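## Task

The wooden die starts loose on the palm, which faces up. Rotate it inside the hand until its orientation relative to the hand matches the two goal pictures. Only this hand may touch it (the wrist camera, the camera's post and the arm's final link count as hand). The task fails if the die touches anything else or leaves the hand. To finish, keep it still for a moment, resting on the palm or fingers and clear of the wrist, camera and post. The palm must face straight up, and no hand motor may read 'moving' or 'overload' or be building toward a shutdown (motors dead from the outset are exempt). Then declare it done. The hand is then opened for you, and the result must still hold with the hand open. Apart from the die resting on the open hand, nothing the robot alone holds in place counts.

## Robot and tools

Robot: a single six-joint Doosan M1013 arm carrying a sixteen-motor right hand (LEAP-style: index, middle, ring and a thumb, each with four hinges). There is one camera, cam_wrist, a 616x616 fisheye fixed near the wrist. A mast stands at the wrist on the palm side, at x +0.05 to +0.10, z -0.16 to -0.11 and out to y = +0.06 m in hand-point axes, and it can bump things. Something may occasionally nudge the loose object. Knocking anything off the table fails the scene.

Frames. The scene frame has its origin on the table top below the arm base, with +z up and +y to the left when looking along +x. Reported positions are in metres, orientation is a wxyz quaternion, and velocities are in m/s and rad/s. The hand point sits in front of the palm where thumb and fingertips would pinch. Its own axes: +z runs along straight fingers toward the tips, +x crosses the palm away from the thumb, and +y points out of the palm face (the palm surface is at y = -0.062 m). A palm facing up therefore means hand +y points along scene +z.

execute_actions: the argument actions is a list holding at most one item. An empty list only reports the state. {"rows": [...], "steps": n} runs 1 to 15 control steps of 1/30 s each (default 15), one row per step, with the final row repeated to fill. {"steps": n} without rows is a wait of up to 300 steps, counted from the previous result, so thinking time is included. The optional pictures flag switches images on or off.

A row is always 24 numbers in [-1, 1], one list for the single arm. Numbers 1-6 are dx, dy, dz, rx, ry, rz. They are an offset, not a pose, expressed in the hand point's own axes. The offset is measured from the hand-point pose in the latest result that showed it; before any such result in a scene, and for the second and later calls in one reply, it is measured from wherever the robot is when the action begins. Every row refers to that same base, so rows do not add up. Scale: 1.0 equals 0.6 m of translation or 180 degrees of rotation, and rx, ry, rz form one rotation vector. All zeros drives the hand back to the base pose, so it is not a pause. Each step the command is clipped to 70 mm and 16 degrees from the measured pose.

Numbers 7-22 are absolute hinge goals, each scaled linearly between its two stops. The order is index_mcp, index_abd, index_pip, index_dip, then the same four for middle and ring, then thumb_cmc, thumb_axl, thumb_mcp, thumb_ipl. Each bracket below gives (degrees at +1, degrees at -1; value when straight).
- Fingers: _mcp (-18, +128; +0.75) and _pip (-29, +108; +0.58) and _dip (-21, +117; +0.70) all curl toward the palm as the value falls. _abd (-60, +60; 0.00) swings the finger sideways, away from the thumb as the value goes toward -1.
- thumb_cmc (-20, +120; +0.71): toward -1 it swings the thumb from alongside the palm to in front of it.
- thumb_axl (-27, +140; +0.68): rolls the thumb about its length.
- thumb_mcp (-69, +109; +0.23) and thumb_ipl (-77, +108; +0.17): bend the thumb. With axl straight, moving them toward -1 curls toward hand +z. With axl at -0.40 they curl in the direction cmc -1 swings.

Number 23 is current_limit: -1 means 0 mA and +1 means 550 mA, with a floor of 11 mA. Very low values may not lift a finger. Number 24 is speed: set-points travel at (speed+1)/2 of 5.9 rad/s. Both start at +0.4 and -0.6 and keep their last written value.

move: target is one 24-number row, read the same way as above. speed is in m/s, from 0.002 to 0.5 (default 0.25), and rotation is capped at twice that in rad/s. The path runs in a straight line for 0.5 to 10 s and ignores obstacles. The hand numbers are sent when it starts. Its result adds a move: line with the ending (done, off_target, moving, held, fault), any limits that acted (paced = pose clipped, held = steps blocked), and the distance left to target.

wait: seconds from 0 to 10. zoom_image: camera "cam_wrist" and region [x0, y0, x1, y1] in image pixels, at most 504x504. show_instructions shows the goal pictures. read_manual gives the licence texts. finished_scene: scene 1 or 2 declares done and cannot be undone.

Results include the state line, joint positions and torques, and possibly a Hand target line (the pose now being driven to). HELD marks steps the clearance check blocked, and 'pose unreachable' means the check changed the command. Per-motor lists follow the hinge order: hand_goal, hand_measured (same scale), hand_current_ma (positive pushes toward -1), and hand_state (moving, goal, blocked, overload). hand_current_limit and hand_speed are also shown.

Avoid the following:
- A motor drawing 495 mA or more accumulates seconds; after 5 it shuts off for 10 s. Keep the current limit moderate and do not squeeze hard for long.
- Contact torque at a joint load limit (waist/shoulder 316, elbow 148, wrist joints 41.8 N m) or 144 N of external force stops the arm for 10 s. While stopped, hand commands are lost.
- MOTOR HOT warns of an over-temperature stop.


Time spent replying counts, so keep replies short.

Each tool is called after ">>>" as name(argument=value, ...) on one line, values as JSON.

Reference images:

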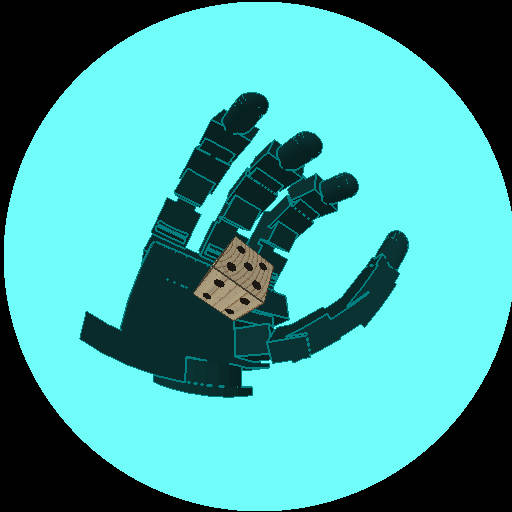

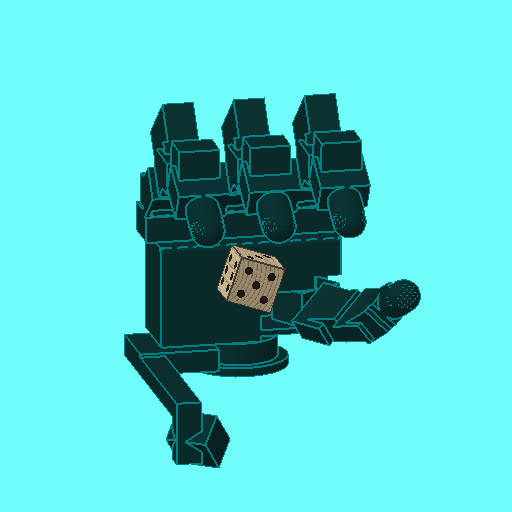

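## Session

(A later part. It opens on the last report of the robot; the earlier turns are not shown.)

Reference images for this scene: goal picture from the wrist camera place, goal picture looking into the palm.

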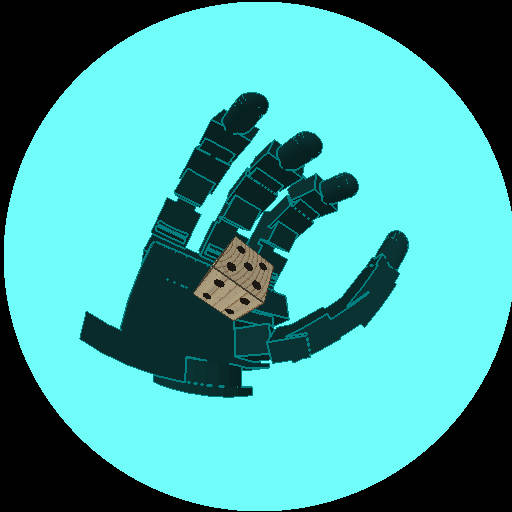

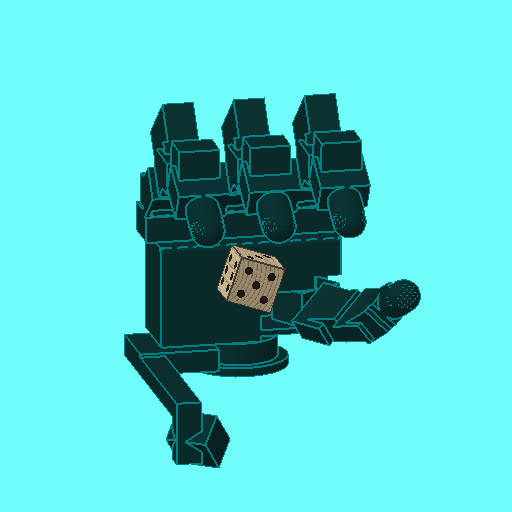

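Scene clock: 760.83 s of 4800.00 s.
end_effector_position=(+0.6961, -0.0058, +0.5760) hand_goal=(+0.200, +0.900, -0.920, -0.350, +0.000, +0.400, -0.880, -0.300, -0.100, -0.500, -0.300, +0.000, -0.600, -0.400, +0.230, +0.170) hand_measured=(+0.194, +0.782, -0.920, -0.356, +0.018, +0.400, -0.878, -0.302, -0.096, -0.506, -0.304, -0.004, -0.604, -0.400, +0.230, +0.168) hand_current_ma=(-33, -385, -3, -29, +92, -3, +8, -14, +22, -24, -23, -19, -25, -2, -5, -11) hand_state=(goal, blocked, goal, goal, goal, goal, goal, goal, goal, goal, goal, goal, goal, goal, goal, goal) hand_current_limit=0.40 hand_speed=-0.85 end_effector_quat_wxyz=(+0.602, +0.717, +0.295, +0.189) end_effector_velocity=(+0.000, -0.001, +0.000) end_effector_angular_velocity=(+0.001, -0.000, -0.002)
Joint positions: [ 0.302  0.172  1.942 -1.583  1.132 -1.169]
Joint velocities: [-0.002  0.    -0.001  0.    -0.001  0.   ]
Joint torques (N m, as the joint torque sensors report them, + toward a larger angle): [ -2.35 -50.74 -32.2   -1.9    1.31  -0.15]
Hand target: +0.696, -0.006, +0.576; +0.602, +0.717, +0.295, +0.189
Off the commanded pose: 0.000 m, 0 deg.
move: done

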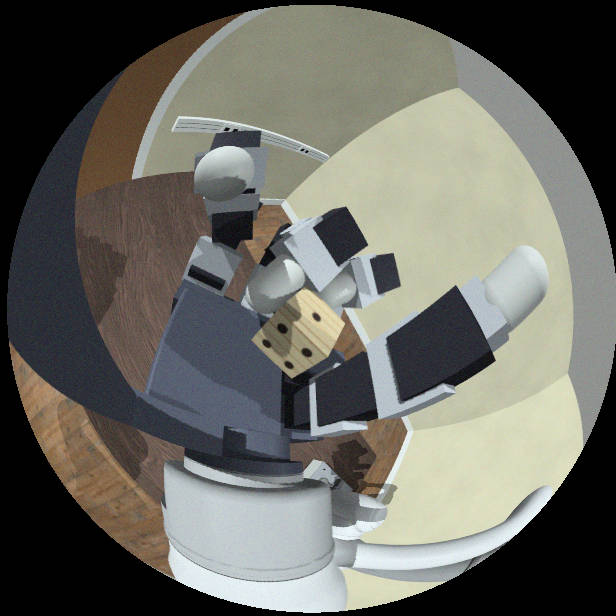

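>>> move(target=[0,0,0,-0.065,0,0,-0.1,0.8,-0.4,-0.1,0.0,0.45,-0.88,-0.3,-0.1,-0.5,-0.3,0,-0.25,-0.4,0.1,0.1,0.4,-0.8], speed=0.08)

>>> move(target=[0,0,0,0,0,0,-0.4,0.7,-0.65,-0.2,0.0,0.45,-0.88,-0.3,-0.1,-0.5,-0.3,0,-0.25,-0.4,0.1,0.1,0.4,-0.8])

>>> move(target=[0,0,0,0,0,0.06,-0.43,0.9,-0.88,-0.1,-0.1,0.5,-0.85,-0.25,-0.1,-0.5,-0.3,0,-0.25,-0.4,0.1,0.1,0.4,-0.85], speed=0.08)

>>> zoom_image(camera="cam_wrist", region=[160, 190, 430, 440])

Scene clock: 774.50 s of 4800.00 s.
end_effector_position=(+0.6961, -0.0059, +0.5760) hand_goal=(-0.100, +0.800, -0.400, -0.100, +0.000, +0.450, -0.880, -0.300, -0.100, -0.500, -0.300, +0.000, -0.250, -0.400, +0.100, +0.100) hand_measured=(-0.092, +0.798, -0.404, -0.104, +0.012, +0.448, -0.880, -0.300, -0.096, -0.506, -0.304, -0.004, -0.250, -0.400, +0.102, +0.102) hand_current_ma=(+47, -6, -28, -19, +66, -14, +5, +3, +22, -24, -23, -19, -1, -2, +10, +11) hand_state=(goal, goal, goal, goal, goal, goal, goal, goal, goal, goal, goal, goal, goal, goal, goal, goal) hand_current_limit=0.40 hand_speed=-0.80 end_effector_quat_wxyz=(+0.672, +0.652, +0.275, +0.218) end_effector_velocity=(-0.000, -0.001, -0.000) end_effector_angular_velocity=(-0.007, -0.004, -0.001)
Joint positions: [ 0.28   0.222  1.993 -1.831  1.224 -0.984]
Joint velocities: [-0.002  0.002  0.003 -0.009  0.005  0.006]
Joint torques (N m, as the joint torque sensors report them, + toward a larger angle): [ -0.93 -52.73 -29.15  -2.54   1.91  -0.12]
Hand target: +0.696, -0.006, +0.576; +0.672, +0.652, +0.275, +0.218
Off the commanded pose: 0.000 m, 0 deg.
move: done

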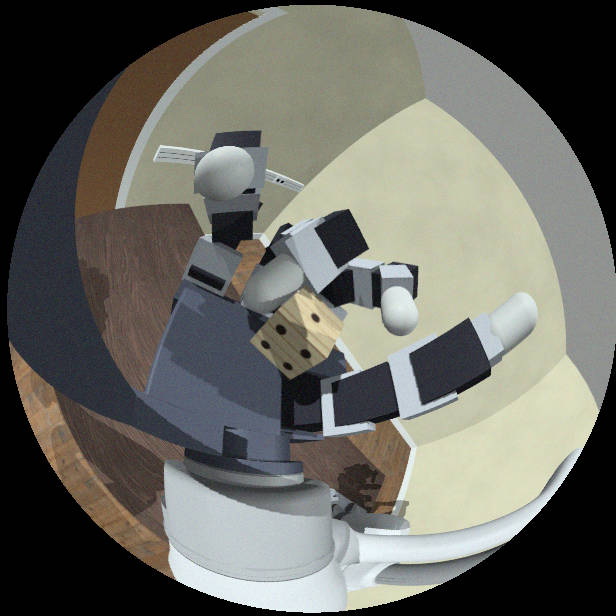

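Scene clock: 775.30 s of 4800.00 s.
end_effector_position=(+0.6961, -0.0060, +0.5759) hand_goal=(-0.400, +0.700, -0.650, -0.200, +0.000, +0.450, -0.880, -0.300, -0.100, -0.500, -0.300, +0.000, -0.250, -0.400, +0.100, +0.100) hand_measured=(-0.314, +0.706, -0.642, -0.200, +0.012, +0.448, -0.880, -0.300, -0.096, -0.506, -0.304, -0.004, -0.244, -0.400, +0.102, +0.102) hand_current_ma=(+385, +30, +46, -2, +66, -13, +5, +3, +22, -24, -23, -19, +32, -2, +10, +11) hand_state=(blocked, goal, goal, goal, goal, goal, goal, goal, goal, goal, goal, goal, goal, goal, goal, goal) hand_current_limit=0.40 hand_speed=-0.80 end_effector_quat_wxyz=(+0.672, +0.652, +0.275, +0.218) end_effector_velocity=(+0.000, +0.000, +0.000) end_effector_angular_velocity=(-0.001, -0.000, +0.000)
Joint positions: [ 0.28   0.222  1.993 -1.831  1.224 -0.984]
Joint velocities: [-0.    -0.    -0.    -0.001  0.    -0.   ]
Joint torques (N m, as the joint torque sensors report them, + toward a larger angle): [ -1.4  -54.03 -30.37  -2.49   1.89  -0.04]
Hand target: +0.696, -0.006, +0.576; +0.672, +0.652, +0.275, +0.218
Off the commanded pose: 0.000 m, 0 deg.
move: done

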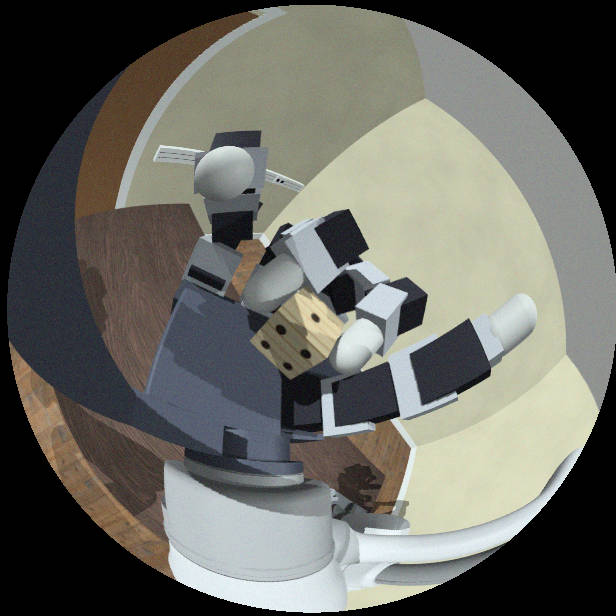

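Scene clock: 776.77 s of 4800.00 s.
end_effector_position=(+0.6961, -0.0059, +0.5759) hand_goal=(-0.430, +0.900, -0.880, -0.100, -0.100, +0.500, -0.850, -0.250, -0.100, -0.500, -0.300, +0.000, -0.250, -0.400, +0.100, +0.100) hand_measured=(-0.370, +0.892, -0.740, -0.088, -0.048, +0.508, -0.852, -0.256, -0.096, -0.506, -0.304, -0.004, -0.240, -0.400, +0.102, +0.102) hand_current_ma=(+325, -38, +385, +64, +279, +42, -12, -28, +22, -24, -23, -19, +55, +0, +10, +11) hand_state=(blocked, goal, blocked, goal, blocked, goal, goal, goal, goal, goal, goal, goal, goal, goal, goal, goal) hand_current_limit=0.40 hand_speed=-0.85 end_effector_quat_wxyz=(+0.649, +0.675, +0.212, +0.280) end_effector_velocity=(-0.000, +0.001, -0.001) end_effector_angular_velocity=(+0.006, -0.005, +0.001)
Joint positions: [ 0.291  0.239  1.961 -1.819  1.229 -0.813]
Joint velocities: [ 0.001  0.001 -0.     0.001 -0.     0.008]
Joint torques (N m, as the joint torque sensors report them, + toward a larger angle): [ -2.54 -54.14 -30.44  -2.48   1.7   -0.19]
Hand target: +0.696, -0.006, +0.576; +0.649, +0.675, +0.212, +0.280
Off the commanded pose: 0.000 m, 0 deg.
move: done

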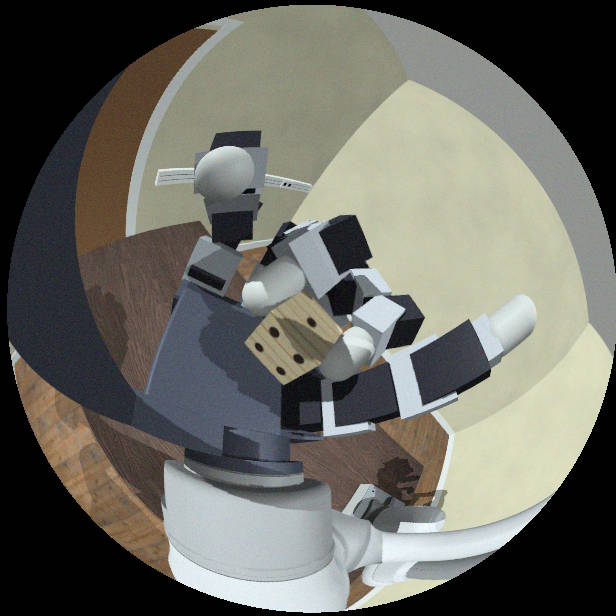

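Region (160, 190, 430, 440) of cam_wrist's 616x616 image, scaled by 1.867, with more detail than that image has; it fills the top 467 rows of this view, and the rest is white.

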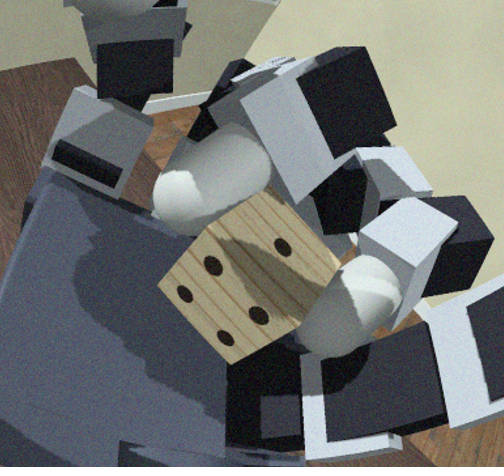

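>>> move(target=[0,0,0,0,0,0.07,-0.43,0.85,-0.8,-0.1,0.0,0.2,-0.8,-0.05,-0.15,-0.7,-0.95,-0.4,-0.25,-0.4,0.1,0.1,0.4,-0.9], speed=0.06)

>>> zoom_image(camera="cam_wrist", region=[160, 190, 430, 440])

Scene clock: 786.33 s of 4800.00 s.
end_effector_position=(+0.6961, -0.0059, +0.5759) hand_goal=(-0.430, +0.850, -0.800, -0.100, +0.000, +0.200, -0.800, -0.050, -0.150, -0.700, -0.950, -0.400, -0.250, -0.400, +0.100, +0.100) hand_measured=(-0.370, +0.854, -0.740, -0.088, +0.024, +0.472, -0.868, -0.108, -0.148, -0.698, -0.656, -0.364, -0.226, -0.398, +0.102, +0.102) hand_current_ma=(+325, +16, +355, +72, +125, +385, -340, -312, +6, +8, +385, +210, +132, +16, +10, +11) hand_state=(blocked, goal, blocked, goal, blocked, blocked, blocked, blocked, goal, goal, blocked, blocked, blocked, goal, goal, goal) hand_current_limit=0.40 hand_speed=-0.90 end_effector_quat_wxyz=(+0.614, +0.694, +0.137, +0.349) end_effector_velocity=(+0.000, +0.001, +0.001) end_effector_angular_velocity=(+0.003, -0.005, +0.001)
Joint positions: [ 0.303  0.253  1.923 -1.803  1.233 -0.62 ]
Joint velocities: [ 0.001  0.    -0.002  0.    -0.     0.004]
Joint torques (N m, as the joint torque sensors report them, + toward a larger angle): [ -2.31 -57.42 -31.43  -2.63   1.52  -0.17]
Hand target: +0.696, -0.006, +0.576; +0.614, +0.694, +0.137, +0.350
Off the commanded pose: 0.000 m, 0 deg.
move: done

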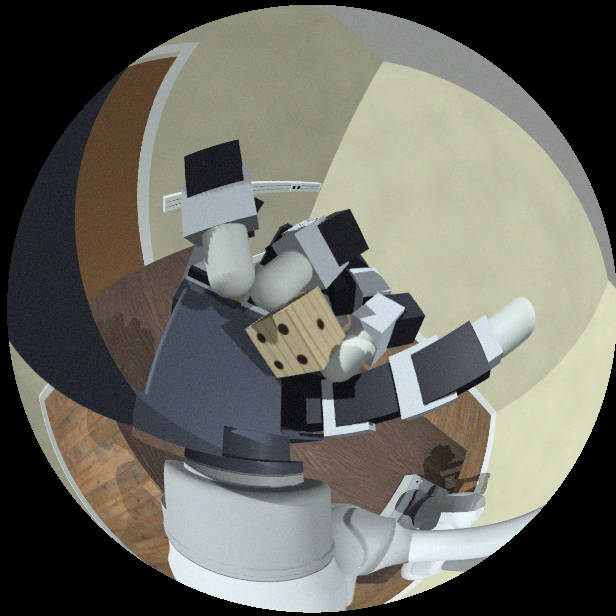

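Region (160, 190, 430, 440) of cam_wrist's 616x616 image, scaled by 1.867, with more detail than that image has; it fills the top 467 rows of this view, and the rest is white.

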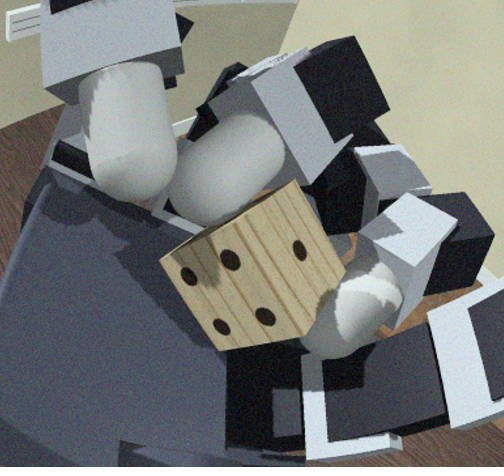

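>>> execute_actions(actions=[])

Scene clock: 813.53 s of 4800.00 s.
end_effector_position=(+0.6961, -0.0059, +0.5759) hand_goal=(-0.430, +0.850, -0.800, -0.100, +0.000, +0.200, -0.800, -0.050, -0.150, -0.700, -0.950, -0.400, -0.250, -0.400, +0.100, +0.100) hand_measured=(-0.370, +0.854, -0.740, -0.088, +0.024, +0.472, -0.868, -0.108, -0.148, -0.698, -0.656, -0.364, -0.226, -0.398, +0.102, +0.102) hand_current_ma=(+325, +15, +355, +72, +125, +385, -340, -312, +6, +8, +385, +210, +132, +16, +10, +11) hand_state=(blocked, goal, blocked, goal, blocked, blocked, blocked, blocked, goal, goal, blocked, blocked, blocked, goal, goal, goal) hand_current_limit=0.40 hand_speed=-0.90 end_effector_quat_wxyz=(+0.614, +0.694, +0.137, +0.350) end_effector_velocity=(+0.000, +0.000, -0.000) end_effector_angular_velocity=(+0.000, +0.000, +0.000)
Joint positions: [ 0.303  0.253  1.923 -1.803  1.233 -0.62 ]
Joint velocities: [ 0.  0. -0.  0. -0. -0.]
Joint torques (N m, as the joint torque sensors report them, + toward a larger angle): [ -2.03 -56.66 -31.26  -2.7    1.52  -0.31]
Hand target: +0.696, -0.006, +0.576; +0.614, +0.694, +0.137, +0.350
Off the commanded pose: 0.000 m, 0 deg.
Steps of this call (steps 1 to 816: nothing new was sent). Readings (end_effector_position | what the end effector reports):
1: (+0.6961, -0.0059, +0.5759) | hand_goal=(-0.430, +0.850, -0.800, -0.100, +0.000, +0.200, -0.800, -0.050, -0.150, -0.700, -0.950, -0.400, -0.250, -0.400, +0.100, +0.100) hand_measured=(-0.370, +0.854, -0.740, -0.088, +0.024, +0.472, -0.868, -0.108, -0.148, -0.698, -0.656, -0.364, -0.226, -0.398, +0.102, +0.102) hand_current_ma=(+325, +16, +355, +72, +125, +385, -340, -312, +6, +8, +385, +210, +132, +16, +10, +11) hand_state=(blocked, goal, blocked, goal, blocked, blocked, blocked, blocked, goal, goal, blocked, blocked, blocked, goal, goal, goal) hand_current_limit=0.40 hand_speed=-0.90
2: (+0.6961, -0.0059, +0.5759) | hand_goal=(-0.430, +0.850, -0.800, -0.100, +0.000, +0.200, -0.800, -0.050, -0.150, -0.700, -0.950, -0.400, -0.250, -0.400, +0.100, +0.100) hand_measured=(-0.370, +0.854, -0.740, -0.088, +0.024, +0.472, -0.868, -0.108, -0.148, -0.698, -0.656, -0.364, -0.226, -0.398, +0.102, +0.102) hand_current_ma=(+325, +16, +355, +72, +125, +385, -340, -312, +6, +8, +385, +210, +132, +16, +10, +11) hand_state=(blocked, goal, blocked, goal, blocked, blocked, blocked, blocked, goal, goal, blocked, blocked, blocked, goal, goal, goal) hand_current_limit=0.40 hand_speed=-0.90
4: (+0.6961, -0.0059, +0.5759) | hand_goal=(-0.430, +0.850, -0.800, -0.100, +0.000, +0.200, -0.800, -0.050, -0.150, -0.700, -0.950, -0.400, -0.250, -0.400, +0.100, +0.100) hand_measured=(-0.370, +0.854, -0.740, -0.088, +0.024, +0.472, -0.868, -0.108, -0.148, -0.698, -0.656, -0.364, -0.226, -0.398, +0.102, +0.102) hand_current_ma=(+325, +16, +355, +72, +125, +385, -340, -312, +6, +8, +385, +210, +132, +16, +10, +11) hand_state=(blocked, goal, blocked, goal, blocked, blocked, blocked, blocked, goal, goal, blocked, blocked, blocked, goal, goal, goal) hand_current_limit=0.40 hand_speed=-0.90
8: (+0.6961, -0.0059, +0.5759) | hand_goal=(-0.430, +0.850, -0.800, -0.100, +0.000, +0.200, -0.800, -0.050, -0.150, -0.700, -0.950, -0.400, -0.250, -0.400, +0.100, +0.100) hand_measured=(-0.370, +0.854, -0.740, -0.088, +0.024, +0.472, -0.868, -0.108, -0.148, -0.698, -0.656, -0.364, -0.226, -0.398, +0.102, +0.102) hand_current_ma=(+325, +16, +355, +72, +125, +385, -340, -312, +6, +8, +385, +210, +132, +16, +10, +11) hand_state=(blocked, goal, blocked, goal, blocked, blocked, blocked, blocked, goal, goal, blocked, blocked, blocked, goal, goal, goal) hand_current_limit=0.40 hand_speed=-0.90
816: the state above

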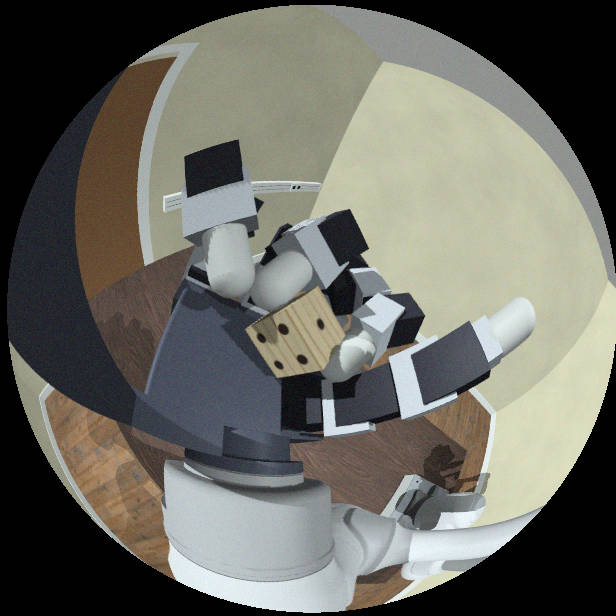

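>>> move(target=[0,0,0,0,0,0.04,-0.43,0.85,-0.8,-0.1,0,0,-0.8,0,0,-0.3,-0.3,0,-0.25,-0.4,0.1,0.1,0.5,-0.85], speed=0.06)

>>> zoom_image(camera="cam_wrist", region=[160,190,430,440])

Scene clock: 820.80 s of 4800.00 s.
end_effector_position=(+0.6961, -0.0059, +0.5759) hand_goal=(-0.430, +0.850, -0.800, -0.100, +0.000, +0.000, -0.800, +0.000, +0.000, -0.300, -0.300, +0.000, -0.250, -0.400, +0.100, +0.100) hand_measured=(-0.370, +0.854, -0.740, -0.088, +0.024, +0.472, -0.868, -0.064, +0.002, -0.302, -0.306, -0.004, -0.222, -0.398, +0.102, +0.102) hand_current_ma=(+325, +15, +355, +72, +134, +413, -341, -345, +8, -11, -31, -20, +147, +16, +10, +11) hand_state=(blocked, goal, blocked, goal, blocked, blocked, blocked, blocked, goal, goal, goal, goal, blocked, goal, goal, goal) hand_current_limit=0.50 hand_speed=-0.85 end_effector_quat_wxyz=(+0.591, +0.701, +0.093, +0.387) end_effector_velocity=(+0.000, -0.000, -0.000) end_effector_angular_velocity=(+0.001, -0.001, +0.000)
Joint positions: [ 0.308  0.259  1.902 -1.795  1.234 -0.512]
Joint velocities: [-0.     0.     0.    -0.    -0.     0.001]
Joint torques (N m, as the joint torque sensors report them, + toward a larger angle): [ -2.06 -58.87 -31.21  -2.47   1.67  -0.51]
Hand target: +0.696, -0.006, +0.576; +0.591, +0.701, +0.093, +0.387
Off the commanded pose: 0.000 m, 0 deg.
move: done

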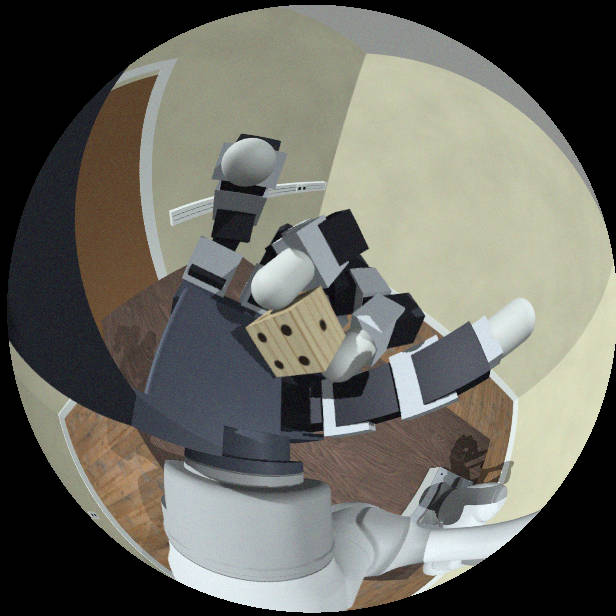

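Region (160, 190, 430, 440) of cam_wrist's 616x616 image, scaled by 1.867, with more detail than that image has; it fills the top 467 rows of this view, and the rest is white.

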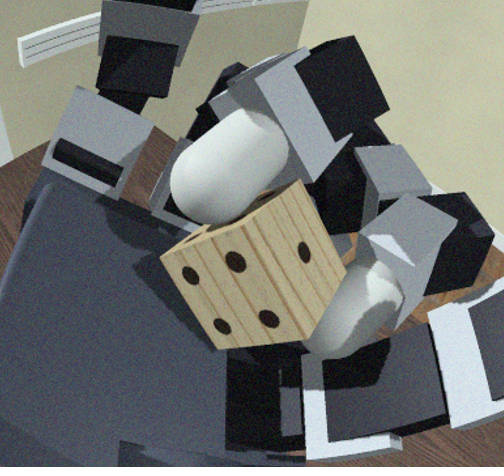

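>>> move(target=[0,0,0,0,0,0,-0.4,0.7,-0.75,-0.1,0,0,-0.75,0.1,0,-0.3,-0.3,0,-0.25,-0.4,0.1,0.1,0.5,-0.93], speed=0.06)

>>> zoom_image(camera="cam_wrist", region=[160,190,430,440])

Scene clock: 830.90 s of 4800.00 s.
end_effector_position=(+0.6961, -0.0059, +0.5759) hand_goal=(-0.400, +0.700, -0.750, -0.100, +0.000, +0.000, -0.750, +0.100, +0.000, -0.300, -0.300, +0.000, -0.250, -0.400, +0.100, +0.100) hand_measured=(-0.370, +0.750, -0.726, -0.102, +0.028, +0.472, -0.868, +0.054, +0.002, -0.302, -0.306, -0.004, -0.198, -0.386, +0.102, +0.102) hand_current_ma=(+166, +224, +142, -14, +151, +412, -413, -243, +8, -11, -31, -20, +276, +93, +10, +11) hand_state=(blocked, blocked, blocked, goal, blocked, blocked, blocked, blocked, goal, goal, goal, goal, blocked, goal, goal, goal) hand_current_limit=0.50 hand_speed=-0.93 end_effector_quat_wxyz=(+0.591, +0.701, +0.093, +0.387) end_effector_velocity=(+0.000, +0.001, +0.001) end_effector_angular_velocity=(+0.000, -0.001, +0.001)
Joint positions: [ 0.308  0.259  1.902 -1.795  1.234 -0.512]
Joint velocities: [ 0.002  0.    -0.001  0.     0.    -0.001]
Joint torques (N m, as the joint torque sensors report them, + toward a larger angle): [ -1.55 -57.88 -30.84  -2.55   1.54  -0.39]
Hand target: +0.696, -0.006, +0.576; +0.591, +0.701, +0.093, +0.387
Off the commanded pose: 0.000 m, 0 deg.
move: done

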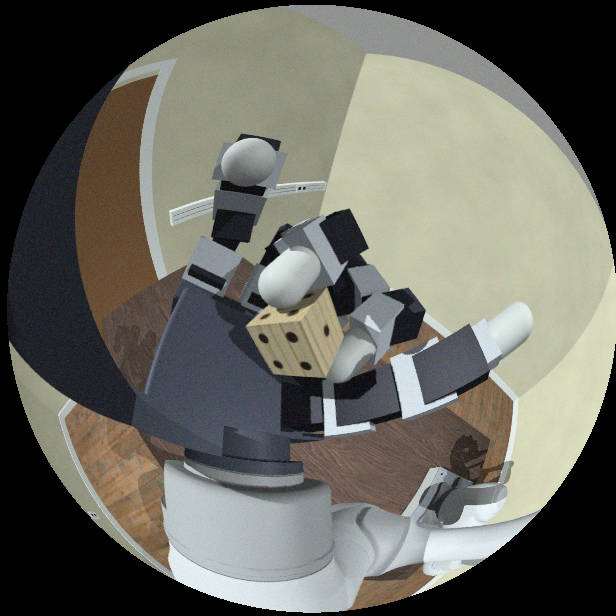

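Region (160, 190, 430, 440) of cam_wrist's 616x616 image, scaled by 1.867, with more detail than that image has; it fills the top 467 rows of this view, and the rest is white.

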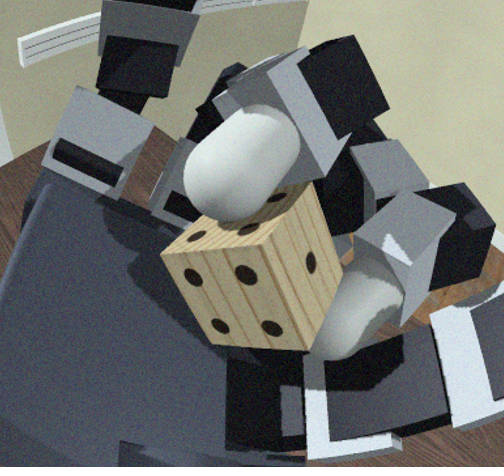

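>>> move(target=[0,0,0,0,0,0,-0.4,0.55,-0.72,-0.1,0,0.3,-0.75,0.3,0,-0.3,-0.3,0,-0.1,-0.4,0.1,0.1,0.5,-0.93], speed=0.06)

>>> zoom_image(camera="cam_wrist", region=[160,190,430,440])

Scene clock: 838.43 s of 4800.00 s.
end_effector_position=(+0.6961, -0.0059, +0.5759) hand_goal=(-0.400, +0.550, -0.720, -0.100, +0.000, +0.300, -0.750, +0.300, +0.000, -0.300, -0.300, +0.000, -0.100, -0.400, +0.100, +0.100) hand_measured=(-0.370, +0.578, -0.724, -0.106, +0.010, +0.304, -0.752, +0.296, +0.002, -0.302, -0.306, -0.004, -0.082, -0.390, +0.102, +0.102) hand_current_ma=(+166, +122, -24, -38, +50, +25, -6, -19, +9, -11, -31, -20, +92, +75, +15, +11) hand_state=(blocked, blocked, goal, goal, goal, goal, goal, goal, goal, goal, goal, goal, goal, goal, goal, goal) hand_current_limit=0.50 hand_speed=-0.93 end_effector_quat_wxyz=(+0.591, +0.701, +0.093, +0.387) end_effector_velocity=(+0.000, +0.001, -0.000) end_effector_angular_velocity=(+0.001, +0.001, +0.002)
Joint positions: [ 0.308  0.259  1.902 -1.795  1.234 -0.512]
Joint velocities: [ 0.001 -0.    -0.     0.001 -0.001 -0.001]
Joint torques (N m, as the joint torque sensors report them, + toward a larger angle): [ -1.74 -58.06 -31.26  -2.62   1.41  -0.35]
Hand target: +0.696, -0.006, +0.576; +0.591, +0.701, +0.093, +0.387
Off the commanded pose: 0.000 m, 0 deg.
move: done

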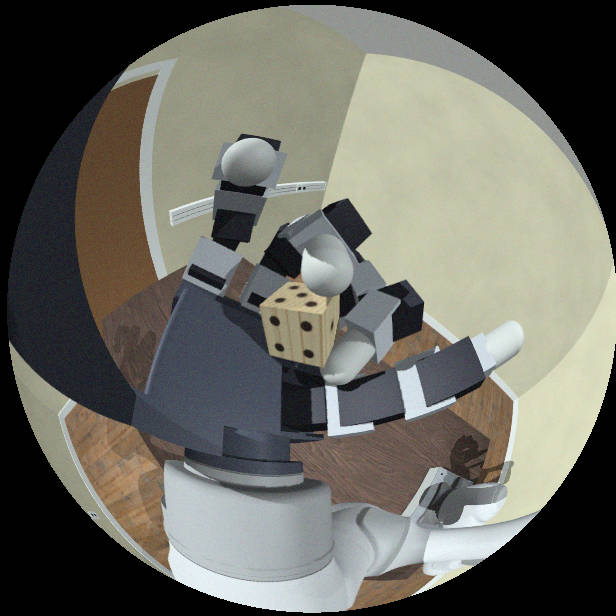

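Region (160, 190, 430, 440) of cam_wrist's 616x616 image, scaled by 1.867, with more detail than that image has; it fills the top 467 rows of this view, and the rest is white.

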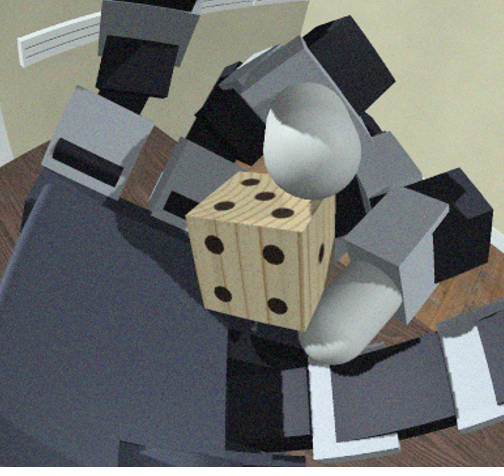

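>>> move(target=[0,0,0,0,0,-0.02,-0.35,0.35,-0.65,-0.15,0,0.3,-0.78,0.25,0,-0.3,-0.3,0,-0.1,-0.4,0.1,0.1,0.5,-0.93], speed=0.03)

>>> zoom_image(camera="cam_wrist", region=[160,190,430,440])

Scene clock: 845.43 s of 4800.00 s.
end_effector_position=(+0.6961, -0.0059, +0.5759) hand_goal=(-0.350, +0.350, -0.650, -0.150, +0.000, +0.300, -0.780, +0.250, +0.000, -0.300, -0.300, +0.000, -0.100, -0.400, +0.100, +0.100) hand_measured=(-0.344, +0.412, -0.690, -0.160, +0.010, +0.304, -0.780, +0.252, +0.002, -0.302, -0.306, -0.004, -0.066, -0.390, +0.102, +0.102) hand_current_ma=(+36, +277, -232, -61, +50, +22, +5, +11, +9, -11, -31, -20, +178, +65, +15, +11) hand_state=(goal, blocked, blocked, goal, goal, goal, goal, goal, goal, goal, goal, goal, blocked, goal, goal, goal) hand_current_limit=0.50 hand_speed=-0.93 end_effector_quat_wxyz=(+0.603, +0.698, +0.115, +0.369) end_effector_velocity=(-0.000, -0.000, -0.000) end_effector_angular_velocity=(-0.002, +0.003, -0.001)
Joint positions: [ 0.305  0.256  1.913 -1.799  1.233 -0.566]
Joint velocities: [-0.    -0.     0.001  0.     0.001 -0.003]
Joint torques (N m, as the joint torque sensors report them, + toward a larger angle): [ -2.68 -57.73 -31.56  -2.38   1.62  -0.42]
Hand target: +0.696, -0.006, +0.576; +0.603, +0.698, +0.115, +0.369
Off the commanded pose: 0.000 m, 0 deg.
move: done

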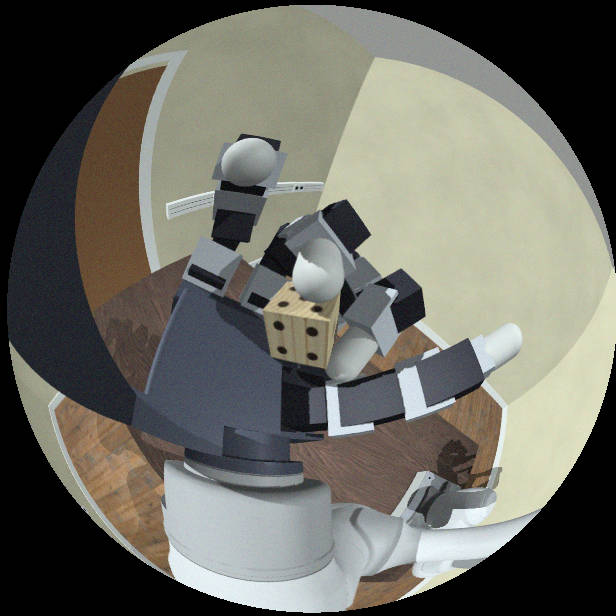

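Region (160, 190, 430, 440) of cam_wrist's 616x616 image, scaled by 1.867, with more detail than that image has; it fills the top 467 rows of this view, and the rest is white.

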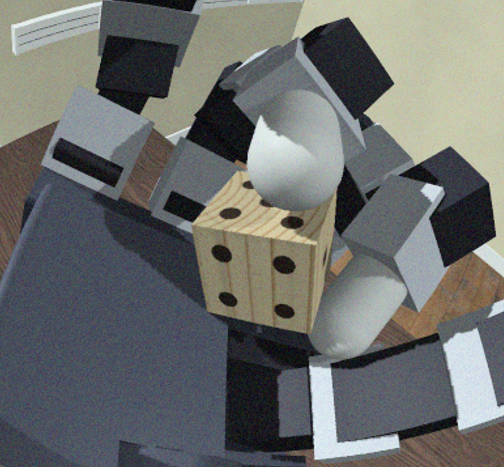

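>>> move(target=[0,0,0,-0.03,0,-0.04,-0.3,0.2,-0.6,-0.15,0,0.3,-0.78,0.25,0,-0.3,-0.3,0,0.1,-0.4,0.1,0.1,0.5,-0.93], speed=0.04)

>>> zoom_image(camera="cam_wrist", region=[160,190,430,440])

Scene clock: 859.17 s of 4800.00 s.
end_effector_position=(+0.6961, -0.0060, +0.5759) hand_goal=(-0.300, +0.200, -0.600, -0.150, +0.000, +0.300, -0.780, +0.250, +0.000, -0.300, -0.300, +0.000, +0.100, -0.400, +0.100, +0.100) hand_measured=(-0.302, +0.206, -0.606, -0.154, +0.008, +0.304, -0.780, +0.252, +0.002, -0.302, -0.306, -0.004, +0.108, -0.398, +0.102, +0.102) hand_current_ma=(-14, +26, -36, -17, +43, +22, +2, +11, +9, -11, -30, -20, +41, +13, +18, +11) hand_state=(goal, goal, goal, goal, goal, goal, goal, goal, goal, goal, goal, goal, goal, goal, goal, goal) hand_current_limit=0.50 hand_speed=-0.93 end_effector_quat_wxyz=(+0.657, +0.660, +0.141, +0.335) end_effector_velocity=(-0.000, -0.000, +0.000) end_effector_angular_velocity=(-0.007, +0.000, -0.003)
Joint positions: [ 0.291  0.286  1.934 -1.879  1.313 -0.62 ]
Joint velocities: [-0.001  0.001  0.001 -0.003  0.005 -0.002]
Joint torques (N m, as the joint torque sensors report them, + toward a larger angle): [ -2.11 -58.72 -30.26  -2.56   2.    -0.67]
Hand target: +0.696, -0.006, +0.576; +0.657, +0.660, +0.141, +0.335
Off the commanded pose: 0.000 m, 0 deg.
move: done

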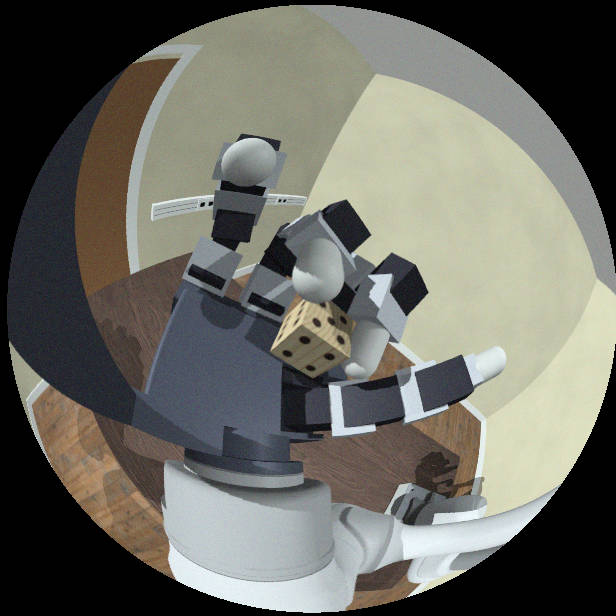

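Region (160, 190, 430, 440) of cam_wrist's 616x616 image, scaled by 1.867, with more detail than that image has; it fills the top 467 rows of this view, and the rest is white.

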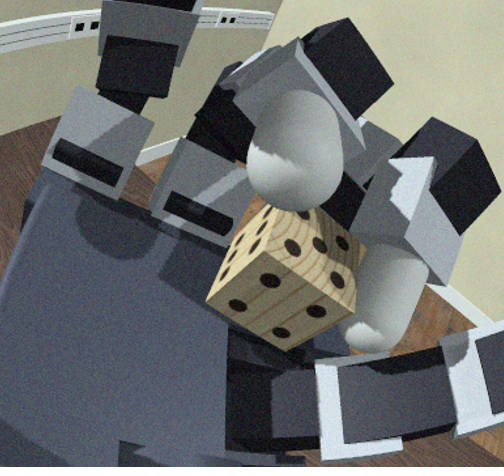

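>>> move(target=[0,0,0,0.028,0,-0.083,-0.37,0.6,-0.72,-0.12,0.1,0,-0.4,0.25,0,0,-0.3,0,0,-0.4,0.1,0.1,0.4,-0.88], speed=0.08)

>>> move(target=[0,0,0,0,0,0,-0.3,0.1,-0.55,-0.1,0.046,0,0,0.28,0.046,0,0,0.28,0.15,-0.4,0.1,0.1,0.4,-0.8])

>>> move(target=[0,0,0,0,0,0,0.046,0,0,0.28,0.046,0,0,0.28,0.046,0,0,0.28,-0.1,0.27,0.03,0,0.4,-0.7])

Scene clock: 869.10 s of 4800.00 s.
end_effector_position=(+0.6961, -0.0059, +0.5759) hand_goal=(-0.370, +0.600, -0.720, -0.120, +0.100, +0.000, -0.400, +0.250, +0.000, +0.000, -0.300, +0.000, +0.000, -0.400, +0.100, +0.100) hand_measured=(-0.362, +0.600, -0.710, -0.116, +0.102, +0.002, -0.406, +0.252, +0.002, -0.002, -0.306, -0.004, +0.016, -0.398, +0.102, +0.102) hand_current_ma=(+47, -1, +59, +22, +16, +14, -31, +11, +11, -12, -30, -20, +88, +13, +18, +11) hand_state=(goal, goal, goal, goal, goal, goal, goal, goal, goal, goal, goal, goal, goal, goal, goal, goal) hand_current_limit=0.40 hand_speed=-0.88 end_effector_quat_wxyz=(+0.665, +0.665, +0.240, +0.241) end_effector_velocity=(-0.000, +0.000, +0.000) end_effector_angular_velocity=(-0.002, +0.006, -0.000)
Joint positions: [ 0.287  0.237  1.971 -1.814  1.244 -0.91 ]
Joint velocities: [ 0.001 -0.001  0.     0.003 -0.001 -0.008]
Joint torques (N m, as the joint torque sensors report them, + toward a larger angle): [ -0.98 -55.34 -30.9   -2.47   1.6   -0.34]
Hand target: +0.696, -0.006, +0.576; +0.665, +0.665, +0.240, +0.241
Off the commanded pose: 0.000 m, 0 deg.
move: done

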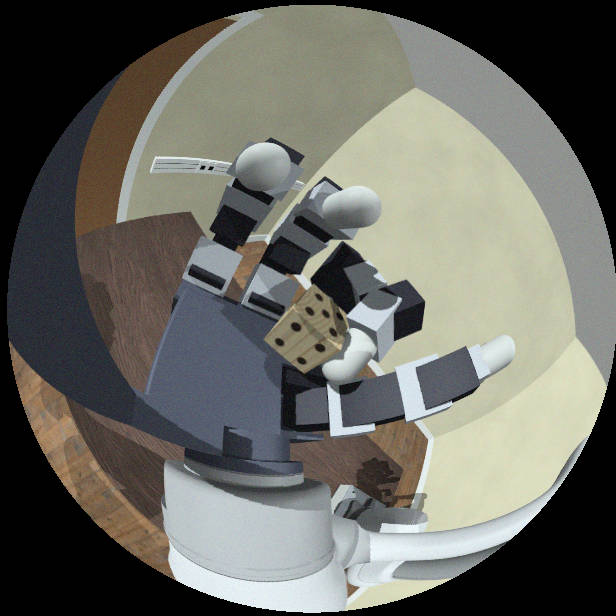

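Scene clock: 870.27 s of 4800.00 s.
end_effector_position=(+0.6961, -0.0060, +0.5759) hand_goal=(-0.300, +0.100, -0.550, -0.100, +0.046, +0.000, +0.000, +0.280, +0.046, +0.000, +0.000, +0.280, +0.150, -0.400, +0.100, +0.100) hand_measured=(-0.302, +0.104, -0.558, -0.104, +0.060, +0.002, -0.004, +0.276, +0.050, -0.002, -0.002, +0.278, +0.156, -0.398, +0.102, +0.102) hand_current_ma=(-13, +18, -41, -17, +71, +14, -16, -17, +21, -12, -15, -17, +31, +13, +18, +11) hand_state=(goal, goal, goal, goal, goal, goal, goal, goal, goal, goal, goal, goal, goal, goal, goal, goal) hand_current_limit=0.40 hand_speed=-0.80 end_effector_quat_wxyz=(+0.665, +0.665, +0.240, +0.241) end_effector_velocity=(+0.000, +0.000, -0.000) end_effector_angular_velocity=(-0.000, -0.000, +0.001)
Joint positions: [ 0.287  0.237  1.971 -1.814  1.244 -0.91 ]
Joint velocities: [ 0.     0.     0.    -0.001 -0.     0.   ]
Joint torques (N m, as the joint torque sensors report them, + toward a larger angle): [ -0.77 -54.55 -28.98  -2.59   1.5   -0.41]
Hand target: +0.696, -0.006, +0.576; +0.665, +0.665, +0.240, +0.241
Off the commanded pose: 0.000 m, 0 deg.
move: done

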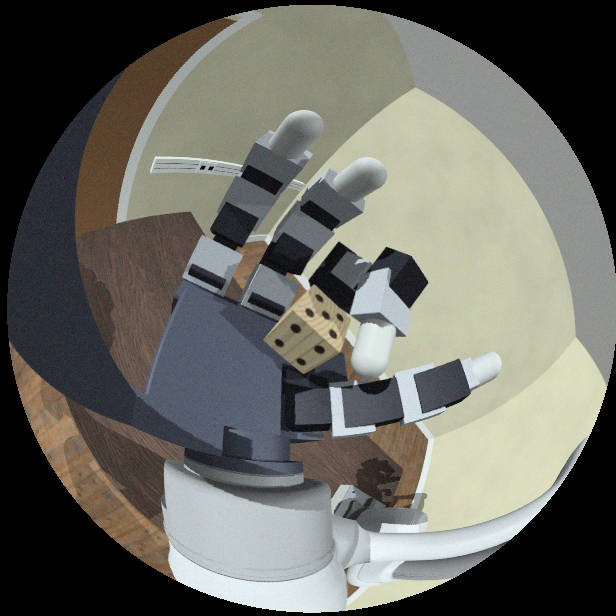

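Scene clock: 871.63 s of 4800.00 s.
end_effector_position=(+0.6961, -0.0060, +0.5759) hand_goal=(+0.046, +0.000, +0.000, +0.280, +0.046, +0.000, +0.000, +0.280, +0.046, +0.000, +0.000, +0.280, -0.100, +0.270, +0.030, +0.000) hand_measured=(+0.050, +0.004, -0.002, +0.276, +0.060, +0.002, -0.004, +0.276, +0.050, -0.002, -0.002, +0.278, -0.088, +0.268, +0.032, +0.002) hand_current_ma=(+22, +15, -15, -17, +71, +14, -16, -17, +21, -12, -15, -17, +61, -7, +14, +12) hand_state=(goal, goal, goal, goal, goal, goal, goal, goal, goal, goal, goal, goal, goal, goal, goal, goal) hand_current_limit=0.40 hand_speed=-0.70 end_effector_quat_wxyz=(+0.665, +0.665, +0.240, +0.241) end_effector_velocity=(+0.000, -0.000, -0.001) end_effector_angular_velocity=(+0.000, +0.001, +0.001)
Joint positions: [ 0.287  0.237  1.971 -1.814  1.244 -0.91 ]
Joint velocities: [-0.001  0.     0.001 -0.    -0.001 -0.   ]
Joint torques (N m, as the joint torque sensors report them, + toward a larger angle): [ -2.1  -54.28 -30.    -2.37   1.71  -0.09]
Hand target: +0.696, -0.006, +0.576; +0.665, +0.665, +0.240, +0.241
Off the commanded pose: 0.000 m, 0 deg.
move: done

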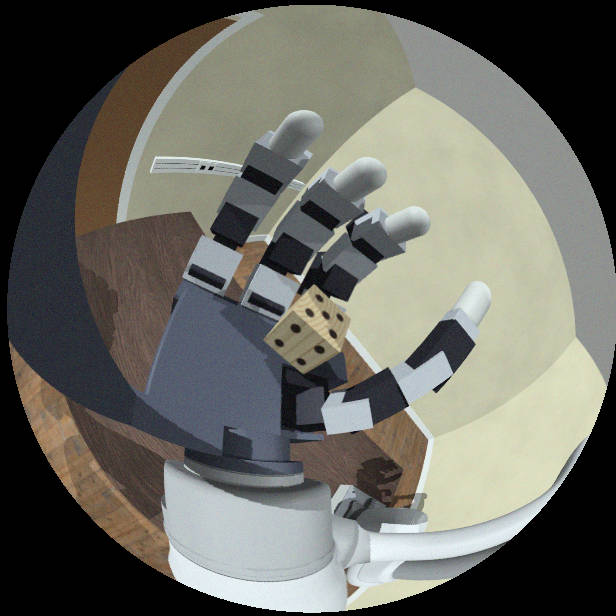

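>>> zoom_image(camera="cam_wrist", region=[200,240,400,420])

Region (200, 240, 400, 420) of cam_wrist's 616x616 image, scaled by 2.520, with more detail than that image has; it fills the top 454 rows of this view, and the rest is white.

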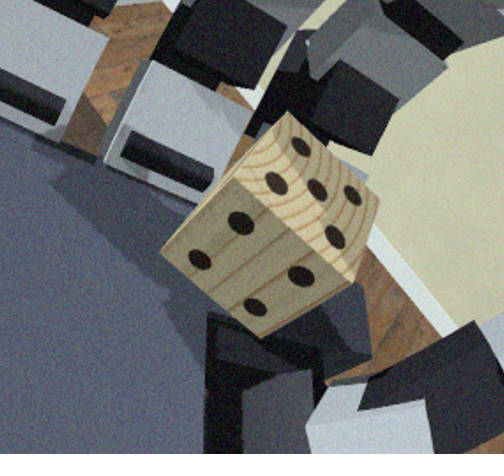

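>>> move(target=[0,0,0,0,0,0,0.1,-0.5,-0.3,-0.35,0.046,0,0,0.28,0.046,0,0,0.28,0.1,-0.4,0.1,0.1,0.4,-0.7])

>>> move(target=[0,0,0,0,0,0,0.1,-0.5,-0.92,-0.35,0.046,0,0,0.28,0.046,0,0,0.28,0.1,-0.4,0.1,0.1,0.4,-0.7])

>>> move(target=[0,0,0,0,0,0,0.1,0.2,-0.92,-0.35,0.046,0,0,0.28,0.046,0,0,0.28,0.1,-0.4,0.1,0.1,0.4,-0.85])

Scene clock: 891.20 s of 4800.00 s.
end_effector_position=(+0.6961, -0.0060, +0.5759) hand_goal=(+0.100, -0.500, -0.300, -0.350, +0.046, +0.000, +0.000, +0.280, +0.046, +0.000, +0.000, +0.280, +0.100, -0.400, +0.100, +0.100) hand_measured=(+0.110, -0.316, -0.292, -0.348, +0.048, -0.012, -0.006, +0.278, +0.050, -0.002, -0.002, +0.278, +0.106, -0.398, +0.102, +0.098) hand_current_ma=(+52, +385, +49, +11, +16, -66, -25, -7, +21, -12, -15, -17, +30, +14, +8, -9) hand_state=(goal, blocked, goal, goal, goal, goal, goal, goal, goal, goal, goal, goal, goal, goal, goal, goal) hand_current_limit=0.40 hand_speed=-0.70 end_effector_quat_wxyz=(+0.665, +0.665, +0.240, +0.241) end_effector_velocity=(+0.000, +0.000, -0.000) end_effector_angular_velocity=(+0.001, +0.001, +0.002)
Joint positions: [ 0.287  0.237  1.971 -1.814  1.244 -0.91 ]
Joint velocities: [ 0.     0.     0.    -0.    -0.002  0.   ]
Joint torques (N m, as the joint torque sensors report them, + toward a larger angle): [ -1.17 -54.75 -29.76  -2.62   1.67  -0.27]
Hand target: +0.696, -0.006, +0.576; +0.665, +0.665, +0.240, +0.241
Off the commanded pose: 0.000 m, 0 deg.
move: done

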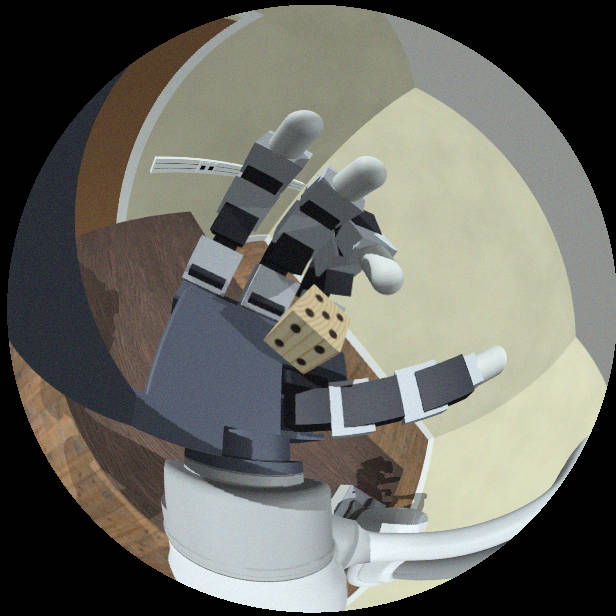

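Scene clock: 892.30 s of 4800.00 s.
end_effector_position=(+0.6961, -0.0060, +0.5759) hand_goal=(+0.100, -0.500, -0.920, -0.350, +0.046, +0.000, +0.000, +0.280, +0.046, +0.000, +0.000, +0.280, +0.100, -0.400, +0.100, +0.100) hand_measured=(+0.112, -0.496, -0.920, -0.348, +0.050, -0.002, -0.004, +0.278, +0.050, -0.002, -0.002, +0.278, +0.106, -0.398, +0.102, +0.098) hand_current_ma=(+65, +13, +2, +11, +20, -14, -16, -7, +21, -12, -15, -17, +30, +14, +8, -9) hand_state=(goal, goal, goal, goal, goal, goal, goal, goal, goal, goal, goal, goal, goal, goal, goal, goal) hand_current_limit=0.40 hand_speed=-0.70 end_effector_quat_wxyz=(+0.665, +0.665, +0.240, +0.241) end_effector_velocity=(-0.000, +0.001, +0.000) end_effector_angular_velocity=(-0.001, -0.000, +0.001)
Joint positions: [ 0.287  0.237  1.971 -1.814  1.244 -0.91 ]
Joint velocities: [ 0.001 -0.     0.    -0.001  0.001  0.   ]
Joint torques (N m, as the joint torque sensors report them, + toward a larger angle): [ -0.95 -55.13 -29.84  -2.53   1.69  -0.35]
Hand target: +0.696, -0.006, +0.576; +0.665, +0.665, +0.240, +0.241
Off the commanded pose: 0.000 m, 0 deg.
move: done

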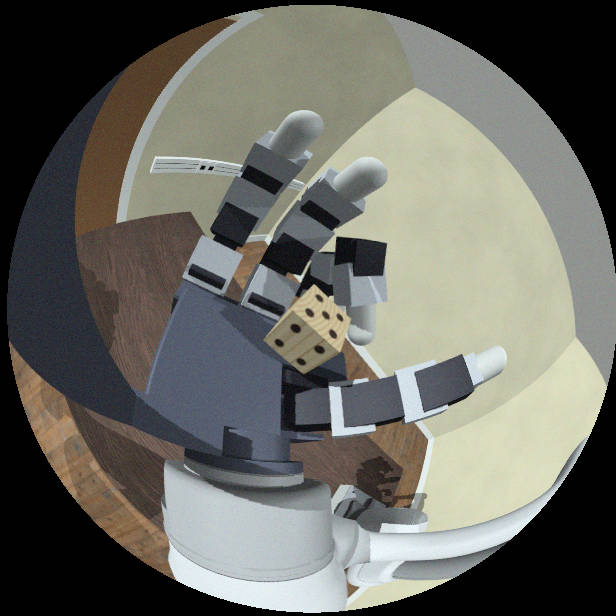

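Scene clock: 894.23 s of 4800.00 s.
end_effector_position=(+0.6961, -0.0060, +0.5759) hand_goal=(+0.100, +0.200, -0.920, -0.350, +0.046, +0.000, +0.000, +0.280, +0.046, +0.000, +0.000, +0.280, +0.100, -0.400, +0.100, +0.100) hand_measured=(+0.112, +0.196, -0.920, -0.348, +0.050, -0.002, -0.004, +0.278, +0.050, -0.002, -0.002, +0.278, +0.106, -0.398, +0.102, +0.098) hand_current_ma=(+65, -18, -1, +10, +20, -14, -16, -7, +21, -12, -15, -17, +30, +14, +8, -9) hand_state=(goal, goal, goal, goal, goal, goal, goal, goal, goal, goal, goal, goal, goal, goal, goal, goal) hand_current_limit=0.40 hand_speed=-0.85 end_effector_quat_wxyz=(+0.665, +0.665, +0.240, +0.241) end_effector_velocity=(-0.000, -0.001, +0.000) end_effector_angular_velocity=(-0.000, +0.000, -0.001)
Joint positions: [ 0.287  0.237  1.971 -1.814  1.244 -0.91 ]
Joint velocities: [-0.001 -0.    -0.     0.     0.    -0.001]
Joint torques (N m, as the joint torque sensors report them, + toward a larger angle): [ -0.81 -54.27 -30.11  -2.43   1.64  -0.26]
Hand target: +0.696, -0.006, +0.576; +0.665, +0.665, +0.240, +0.241
Off the commanded pose: 0.000 m, 0 deg.
move: done

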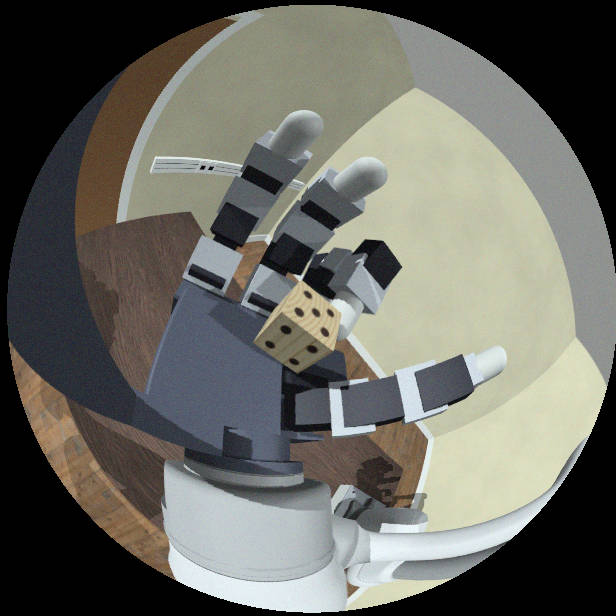

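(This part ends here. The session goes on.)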